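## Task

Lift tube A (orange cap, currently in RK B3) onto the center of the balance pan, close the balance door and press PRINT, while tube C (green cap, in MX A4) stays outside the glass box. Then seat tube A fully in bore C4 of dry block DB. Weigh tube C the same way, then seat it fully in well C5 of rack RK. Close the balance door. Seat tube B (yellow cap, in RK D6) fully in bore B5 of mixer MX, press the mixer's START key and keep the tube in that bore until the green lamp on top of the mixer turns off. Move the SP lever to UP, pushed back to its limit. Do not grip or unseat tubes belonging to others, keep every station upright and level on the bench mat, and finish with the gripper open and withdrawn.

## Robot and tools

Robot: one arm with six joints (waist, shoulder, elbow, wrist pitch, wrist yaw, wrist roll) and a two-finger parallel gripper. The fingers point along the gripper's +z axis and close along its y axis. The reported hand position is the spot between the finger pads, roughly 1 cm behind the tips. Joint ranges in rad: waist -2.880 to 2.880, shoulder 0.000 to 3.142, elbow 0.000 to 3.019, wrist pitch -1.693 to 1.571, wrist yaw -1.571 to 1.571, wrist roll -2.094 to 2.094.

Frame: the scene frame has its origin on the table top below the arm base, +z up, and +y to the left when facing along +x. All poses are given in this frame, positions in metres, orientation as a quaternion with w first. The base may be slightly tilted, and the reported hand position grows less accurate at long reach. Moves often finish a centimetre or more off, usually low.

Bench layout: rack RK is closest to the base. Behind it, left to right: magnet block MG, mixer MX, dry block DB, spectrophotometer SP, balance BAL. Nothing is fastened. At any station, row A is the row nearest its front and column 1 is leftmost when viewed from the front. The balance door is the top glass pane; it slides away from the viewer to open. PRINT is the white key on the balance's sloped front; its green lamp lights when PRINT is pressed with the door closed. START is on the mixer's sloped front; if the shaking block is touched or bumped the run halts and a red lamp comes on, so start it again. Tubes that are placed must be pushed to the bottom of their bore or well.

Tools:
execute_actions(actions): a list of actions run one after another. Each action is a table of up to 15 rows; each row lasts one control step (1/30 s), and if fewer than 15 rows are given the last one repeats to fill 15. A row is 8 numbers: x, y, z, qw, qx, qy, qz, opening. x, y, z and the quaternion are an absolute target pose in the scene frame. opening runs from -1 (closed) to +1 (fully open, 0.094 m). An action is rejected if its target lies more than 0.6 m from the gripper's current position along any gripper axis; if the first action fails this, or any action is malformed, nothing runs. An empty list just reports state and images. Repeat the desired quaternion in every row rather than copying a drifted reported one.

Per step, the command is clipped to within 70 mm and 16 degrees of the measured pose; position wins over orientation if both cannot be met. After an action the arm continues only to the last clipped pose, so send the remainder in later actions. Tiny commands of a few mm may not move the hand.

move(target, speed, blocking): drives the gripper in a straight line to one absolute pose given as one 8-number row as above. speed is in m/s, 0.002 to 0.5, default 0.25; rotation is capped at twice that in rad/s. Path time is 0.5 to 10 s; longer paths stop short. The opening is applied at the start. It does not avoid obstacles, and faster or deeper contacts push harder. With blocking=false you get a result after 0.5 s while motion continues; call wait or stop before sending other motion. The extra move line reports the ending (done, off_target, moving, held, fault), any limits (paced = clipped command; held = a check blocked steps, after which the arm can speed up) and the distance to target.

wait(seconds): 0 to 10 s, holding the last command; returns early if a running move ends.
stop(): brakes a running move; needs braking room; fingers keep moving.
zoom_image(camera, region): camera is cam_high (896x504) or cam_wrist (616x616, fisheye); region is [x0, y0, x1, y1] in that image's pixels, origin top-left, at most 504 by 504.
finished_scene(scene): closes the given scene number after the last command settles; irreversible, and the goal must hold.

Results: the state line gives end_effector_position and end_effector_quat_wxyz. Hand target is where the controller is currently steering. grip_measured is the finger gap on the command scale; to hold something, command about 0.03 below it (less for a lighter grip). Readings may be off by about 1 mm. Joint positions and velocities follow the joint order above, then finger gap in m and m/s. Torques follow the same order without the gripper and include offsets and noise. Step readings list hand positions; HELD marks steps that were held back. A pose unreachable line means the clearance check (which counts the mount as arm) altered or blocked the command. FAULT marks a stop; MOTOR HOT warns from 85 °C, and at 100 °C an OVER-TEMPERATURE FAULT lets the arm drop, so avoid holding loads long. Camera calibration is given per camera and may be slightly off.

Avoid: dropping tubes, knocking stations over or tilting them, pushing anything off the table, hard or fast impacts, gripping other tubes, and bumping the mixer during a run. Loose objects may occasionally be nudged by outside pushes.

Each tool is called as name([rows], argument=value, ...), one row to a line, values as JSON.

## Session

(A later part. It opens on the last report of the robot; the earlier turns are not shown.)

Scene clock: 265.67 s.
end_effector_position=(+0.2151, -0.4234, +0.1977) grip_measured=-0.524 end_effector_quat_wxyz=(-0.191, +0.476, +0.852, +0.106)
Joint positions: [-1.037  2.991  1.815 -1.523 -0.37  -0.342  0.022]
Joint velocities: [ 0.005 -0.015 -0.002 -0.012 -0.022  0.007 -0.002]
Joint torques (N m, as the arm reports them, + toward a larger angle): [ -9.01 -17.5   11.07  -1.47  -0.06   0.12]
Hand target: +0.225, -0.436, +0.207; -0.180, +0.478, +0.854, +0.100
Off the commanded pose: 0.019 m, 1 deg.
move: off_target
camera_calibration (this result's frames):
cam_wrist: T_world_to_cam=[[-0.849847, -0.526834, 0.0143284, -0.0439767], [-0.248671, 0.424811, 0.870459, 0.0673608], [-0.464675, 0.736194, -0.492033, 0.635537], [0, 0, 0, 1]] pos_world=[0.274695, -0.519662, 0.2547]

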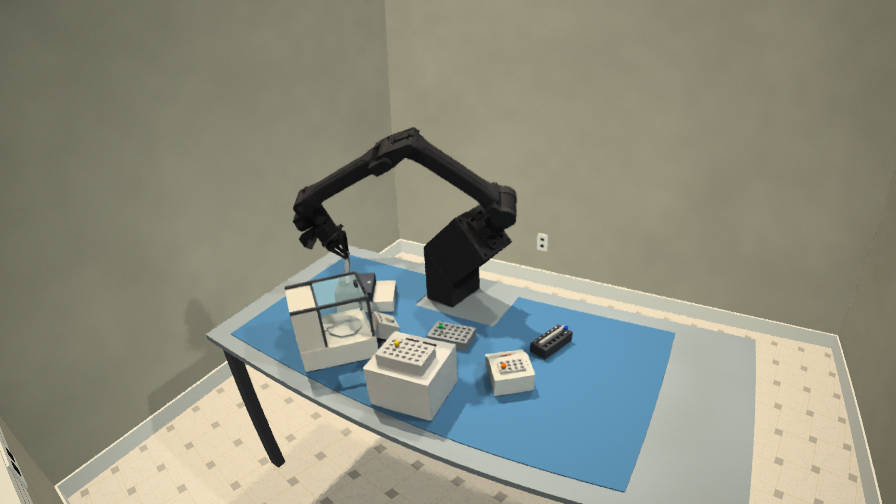

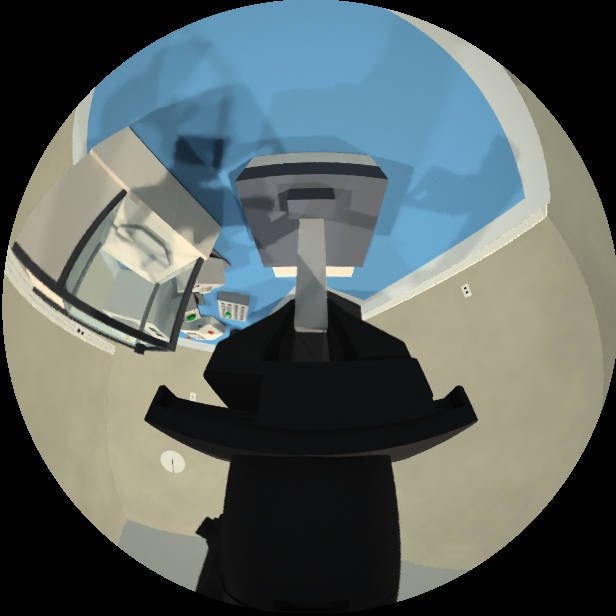

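Pivoting now.

move(target=[0.237,-0.457,0.207,-0.129,0.484,0.862,0.072,-0.522], speed=0.04)

Scene clock: 267.83 s.
end_effector_position=(+0.2246, -0.4386, +0.1979) grip_measured=-0.523 end_effector_quat_wxyz=(-0.154, +0.484, +0.857, +0.088)
Joint positions: [-1.043  2.98   1.815 -1.454 -0.398 -0.305  0.022]
Joint velocities: [-0.024 -0.015 -0.012 -0.022  0.051 -0.007  0.001]
Joint torques (N m, as the arm reports them, + toward a larger angle): [ -9.18 -18.8   10.31   0.39  -0.2    0.17]
Hand target: +0.237, -0.456, +0.209; -0.129, +0.484, +0.862, +0.072
Off the commanded pose: 0.024 m, 3 deg.
move: off_target
camera_calibration (this result's frames):
cam_wrist: T_world_to_cam=[[-0.856401, -0.516187, 0.0113083, -0.0372411], [-0.282262, 0.486413, 0.82688, 0.11921], [-0.432325, 0.704949, -0.562265, 0.644164], [0, 0, 0, 1]] pos_world=[0.280244, -0.531312, 0.26404]

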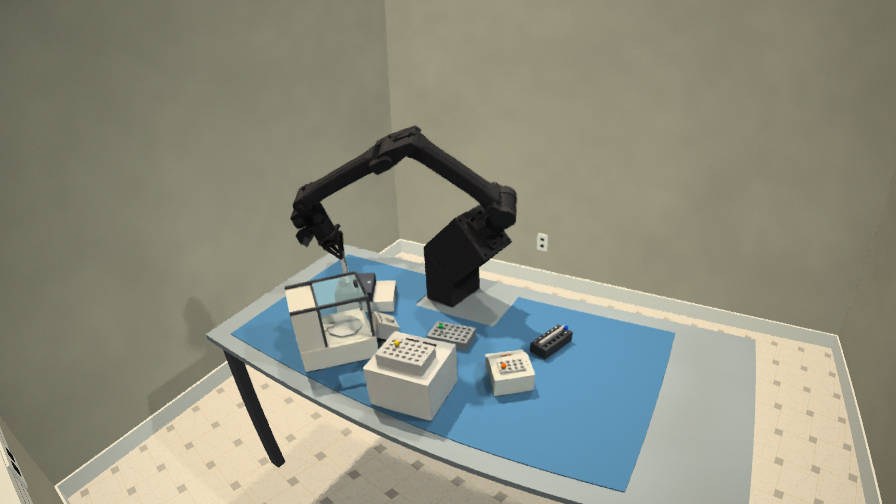

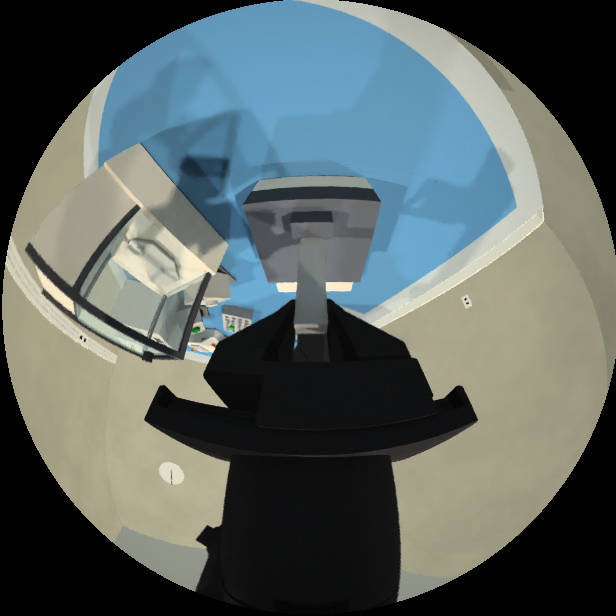

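move(target=[0.228,-0.443,0.203,-0.15,0.484,0.858,0.085,-0.2], speed=0.04)

move(target=[0.2,-0.395,0.2,0.226,0.472,0.842,-0.127,-0.2])

move(target=[0.218,-0.425,0.195,0.226,0.472,0.842,-0.127,-1], speed=0.05)

zoom_image(camera="cam_high", region=[300,210,420,320])

Scene clock: 268.83 s.
end_effector_position=(+0.2246, -0.4386, +0.1979) grip_measured=-0.203 end_effector_quat_wxyz=(-0.154, +0.485, +0.857, +0.088)
Joint positions: [-1.043  2.98   1.815 -1.454 -0.398 -0.304  0.037]
Joint velocities: [-0.015 -0.005  0.012 -0.012 -0.007  0.022 -0.001]
Joint torques (N m, as the arm reports them, + toward a larger angle): [ -8.91 -19.47   8.36  -0.73   0.14   0.02]
Hand target: +0.228, -0.443, +0.203; -0.150, +0.484, +0.858, +0.085
Off the commanded pose: 0.008 m, 1 deg.
move: done
camera_calibration (this result's frames):
cam_wrist: T_world_to_cam=[[-0.856584, -0.51588, 0.0114415, -0.0370917], [-0.281994, 0.486571, 0.826879, 0.119219], [-0.432138, 0.705065, -0.562264, 0.644173], [0, 0, 0, 1]] pos_world=[0.280218, -0.531327, 0.26404]

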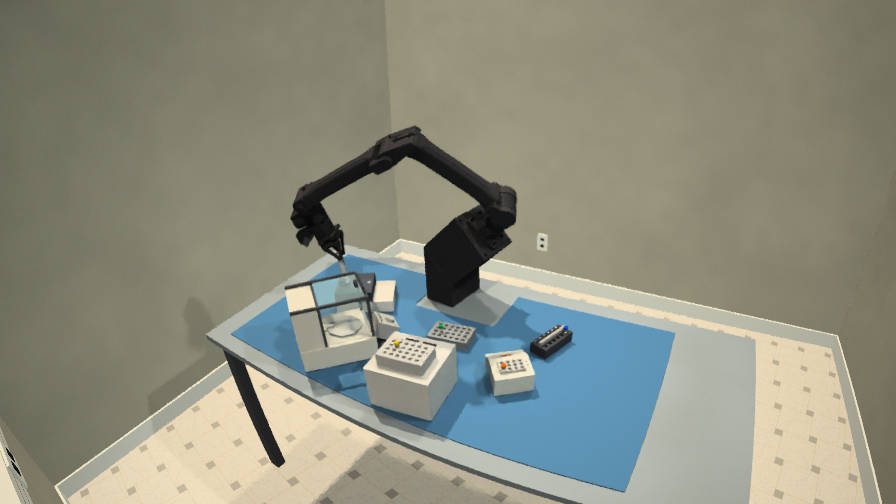

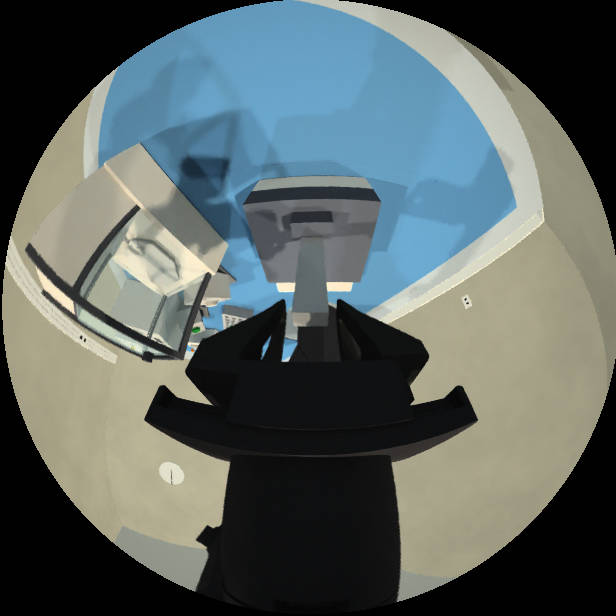

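Scene clock: 271.07 s.
end_effector_position=(+0.2012, -0.3930, +0.1987) grip_measured=-0.203 end_effector_quat_wxyz=(+0.217, +0.468, +0.848, -0.122)
Joint positions: [-1.095  2.526  0.873 -0.039 -0.48   0.049  0.037]
Joint velocities: [-0.015 -0.005 -0.007  0.007 -0.037 -0.037 -0.002]
Joint torques (N m, as the arm reports them, + toward a larger angle): [ -6.4  -12.03   5.63   2.08   0.18   0.16]
Hand target: +0.202, -0.396, +0.205; +0.227, +0.473, +0.842, -0.126
Off the commanded pose: 0.003 m, 1 deg.
move: done
camera_calibration (this result's frames):
cam_wrist: T_world_to_cam=[[-0.851009, -0.524973, 0.0136945, -0.0387213], [-0.520292, 0.846387, 0.113689, 0.420895], [-0.0712743, 0.0896249, -0.993422, 0.37356], [0, 0, 0, 1]] pos_world=[0.212661, -0.410048, 0.323782]

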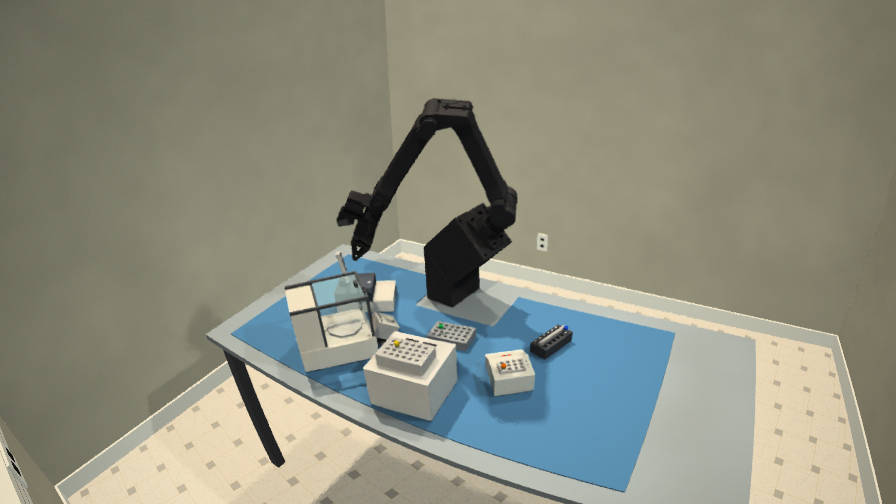

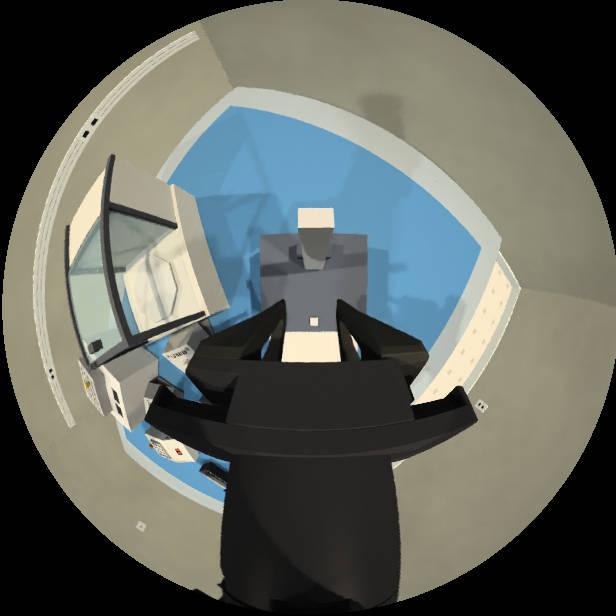

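Scene clock: 272.10 s.
end_effector_position=(+0.2094, -0.4129, +0.1967) grip_measured=-0.989 end_effector_quat_wxyz=(+0.223, +0.474, +0.843, -0.123)
Joint positions: [-1.09   2.565  0.929 -0.039 -0.48   0.076  0.001]
Joint velocities: [-0.015 -0.015  0.007 -0.007 -0.007 -0.022 -0.001]
Joint torques (N m, as the arm reports them, + toward a larger angle): [ -5.08 -10.75   8.77   1.51   0.15   0.13]
Hand target: +0.218, -0.424, +0.195; +0.226, +0.472, +0.842, -0.127
Off the commanded pose: 0.015 m, 1 deg.
move: off_target
camera_calibration (this result's frames):
cam_wrist: T_world_to_cam=[[-0.858086, -0.513473, 0.00581404, -0.034415], [-0.510331, 0.853983, 0.101372, 0.445651], [-0.057017, 0.0840191, -0.994832, 0.368924], [0, 0, 0, 1]] pos_world=[0.218933, -0.429246, 0.322041]

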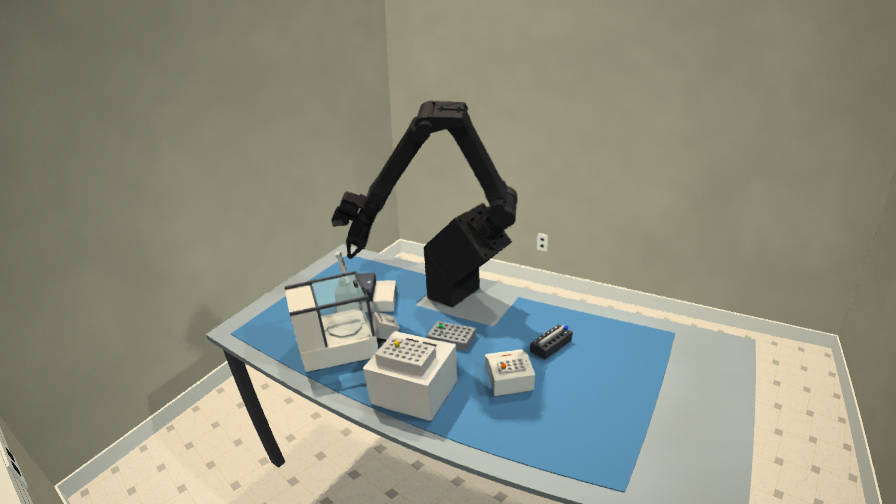

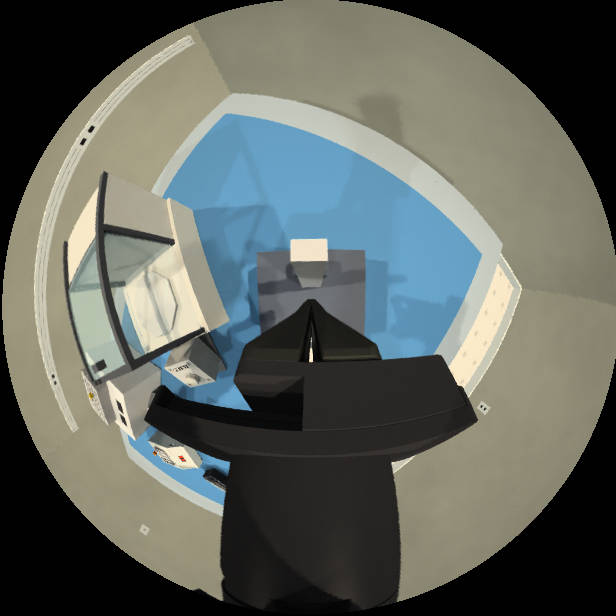

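Region (300, 210, 420, 320) of cam_high's 896x504 image, scaled by 4.200, with more detail than that image has; it fills the top 462 rows of this view, and the rest is white.

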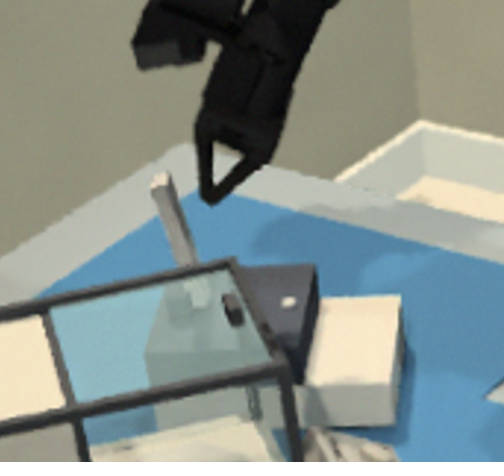

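move(target=[0.238,-0.455,0.195,0.226,0.472,0.842,-0.127,-1], speed=0.03)

move(target=[0.17,-0.3,0.26,0.226,0.472,0.842,-0.127,0])

zoom_image(camera="cam_high", region=[300,210,420,320])

zoom_image(camera="cam_high", region=[360,300,580,410])

Scene clock: 274.37 s.
end_effector_position=(+0.2188, -0.4313, +0.1895) grip_measured=-0.989 end_effector_quat_wxyz=(+0.214, +0.482, +0.842, -0.118)
Joint positions: [-1.075  2.613  1.005 -0.083 -0.48   0.097  0.001]
Joint velocities: [-0.015 -0.005  0.007  0.007 -0.007 -0.022 -0.001]
Joint torques (N m, as the arm reports them, + toward a larger angle): [ -5.09 -11.47  11.11   1.38   0.08   0.23]
Hand target: +0.238, -0.453, +0.196; +0.227, +0.472, +0.843, -0.127
Off the commanded pose: 0.031 m, 2 deg.
move: off_target
camera_calibration (this result's frames):
cam_wrist: T_world_to_cam=[[-0.86566, -0.50063, 0.00169431, -0.0277905], [-0.49669, 0.859261, 0.122348, 0.462215], [-0.0627068, 0.10507, -0.992486, 0.373709], [0, 0, 0, 1]] pos_world=[0.228954, -0.450342, 0.314397]

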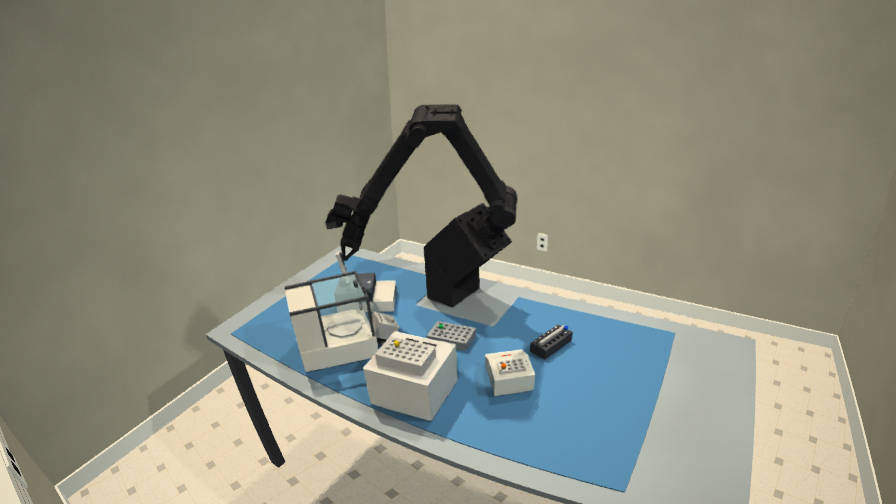

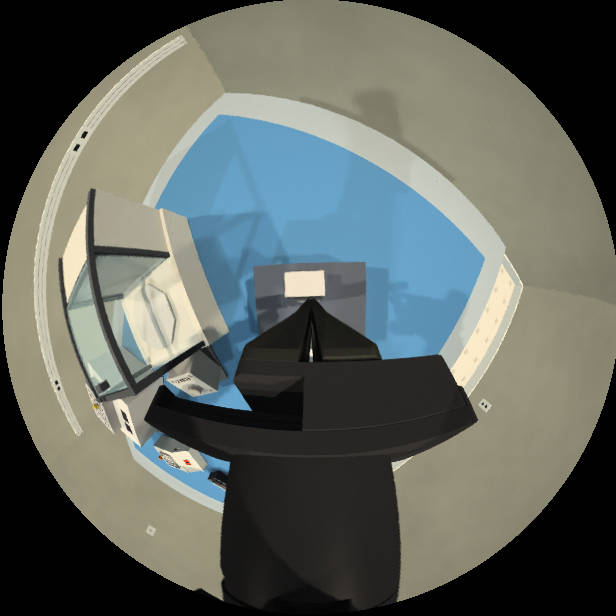

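Scene clock: 275.40 s.
end_effector_position=(+0.1735, -0.3030, +0.2651) grip_measured=-0.003 end_effector_quat_wxyz=(+0.233, +0.474, +0.839, -0.131)
Joint positions: [-1.173  2.174  0.621 -0.135 -0.465  0.001  0.047]
Joint velocities: [-0.024  0.005 -0.017  0.017  0.022 -0.066  0.   ]
Joint torques (N m, as the arm reports them, + toward a larger angle): [-4.52 -6.8   7.    0.74  0.17 -0.22]
Hand target: +0.169, -0.300, +0.261; +0.225, +0.473, +0.842, -0.128
Off the commanded pose: 0.007 m, 1 deg.
move: done
camera_calibration (this result's frames):
cam_wrist: T_world_to_cam=[[-0.861038, -0.508486, 0.00739208, -0.00758335], [-0.506581, 0.858905, 0.0752254, 0.334359], [-0.0446002, 0.0610272, -0.997139, 0.417152], [0, 0, 0, 1]] pos_world=[0.181455, -0.316496, 0.390862]

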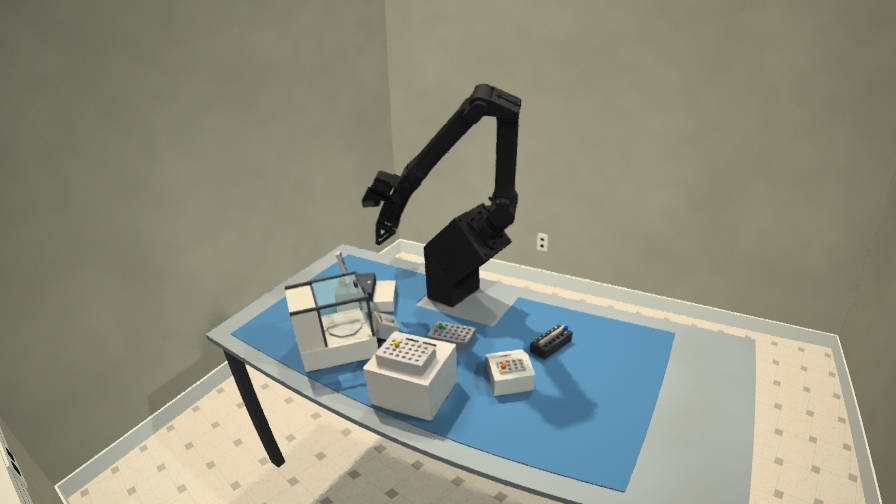

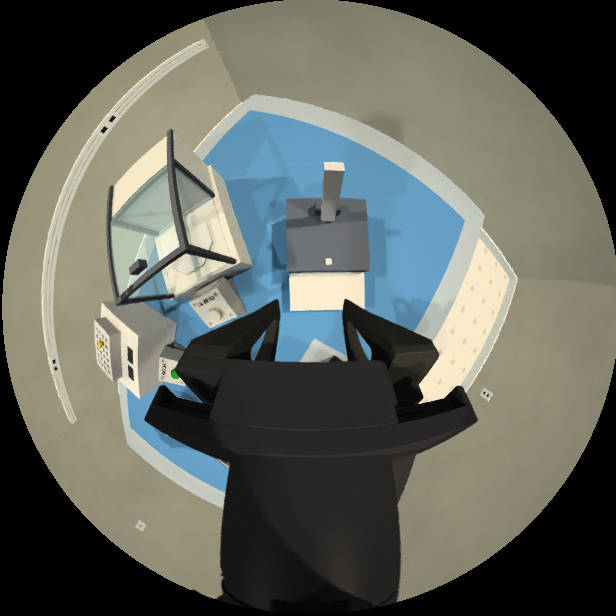

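Region (300, 210, 420, 320) of cam_high's 896x504 image, scaled by 4.200, with more detail than that image has; it fills the top 462 rows of this view, and the rest is white.

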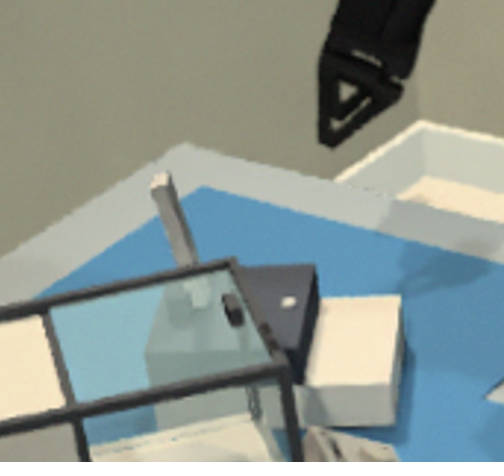

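Region (360, 300, 580, 410) of cam_high's 896x504 image, scaled by 2.291, with more detail than that image has.

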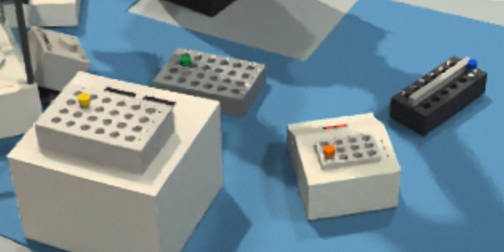

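finished_scene(scene=2)

The scene is finished: the task was done.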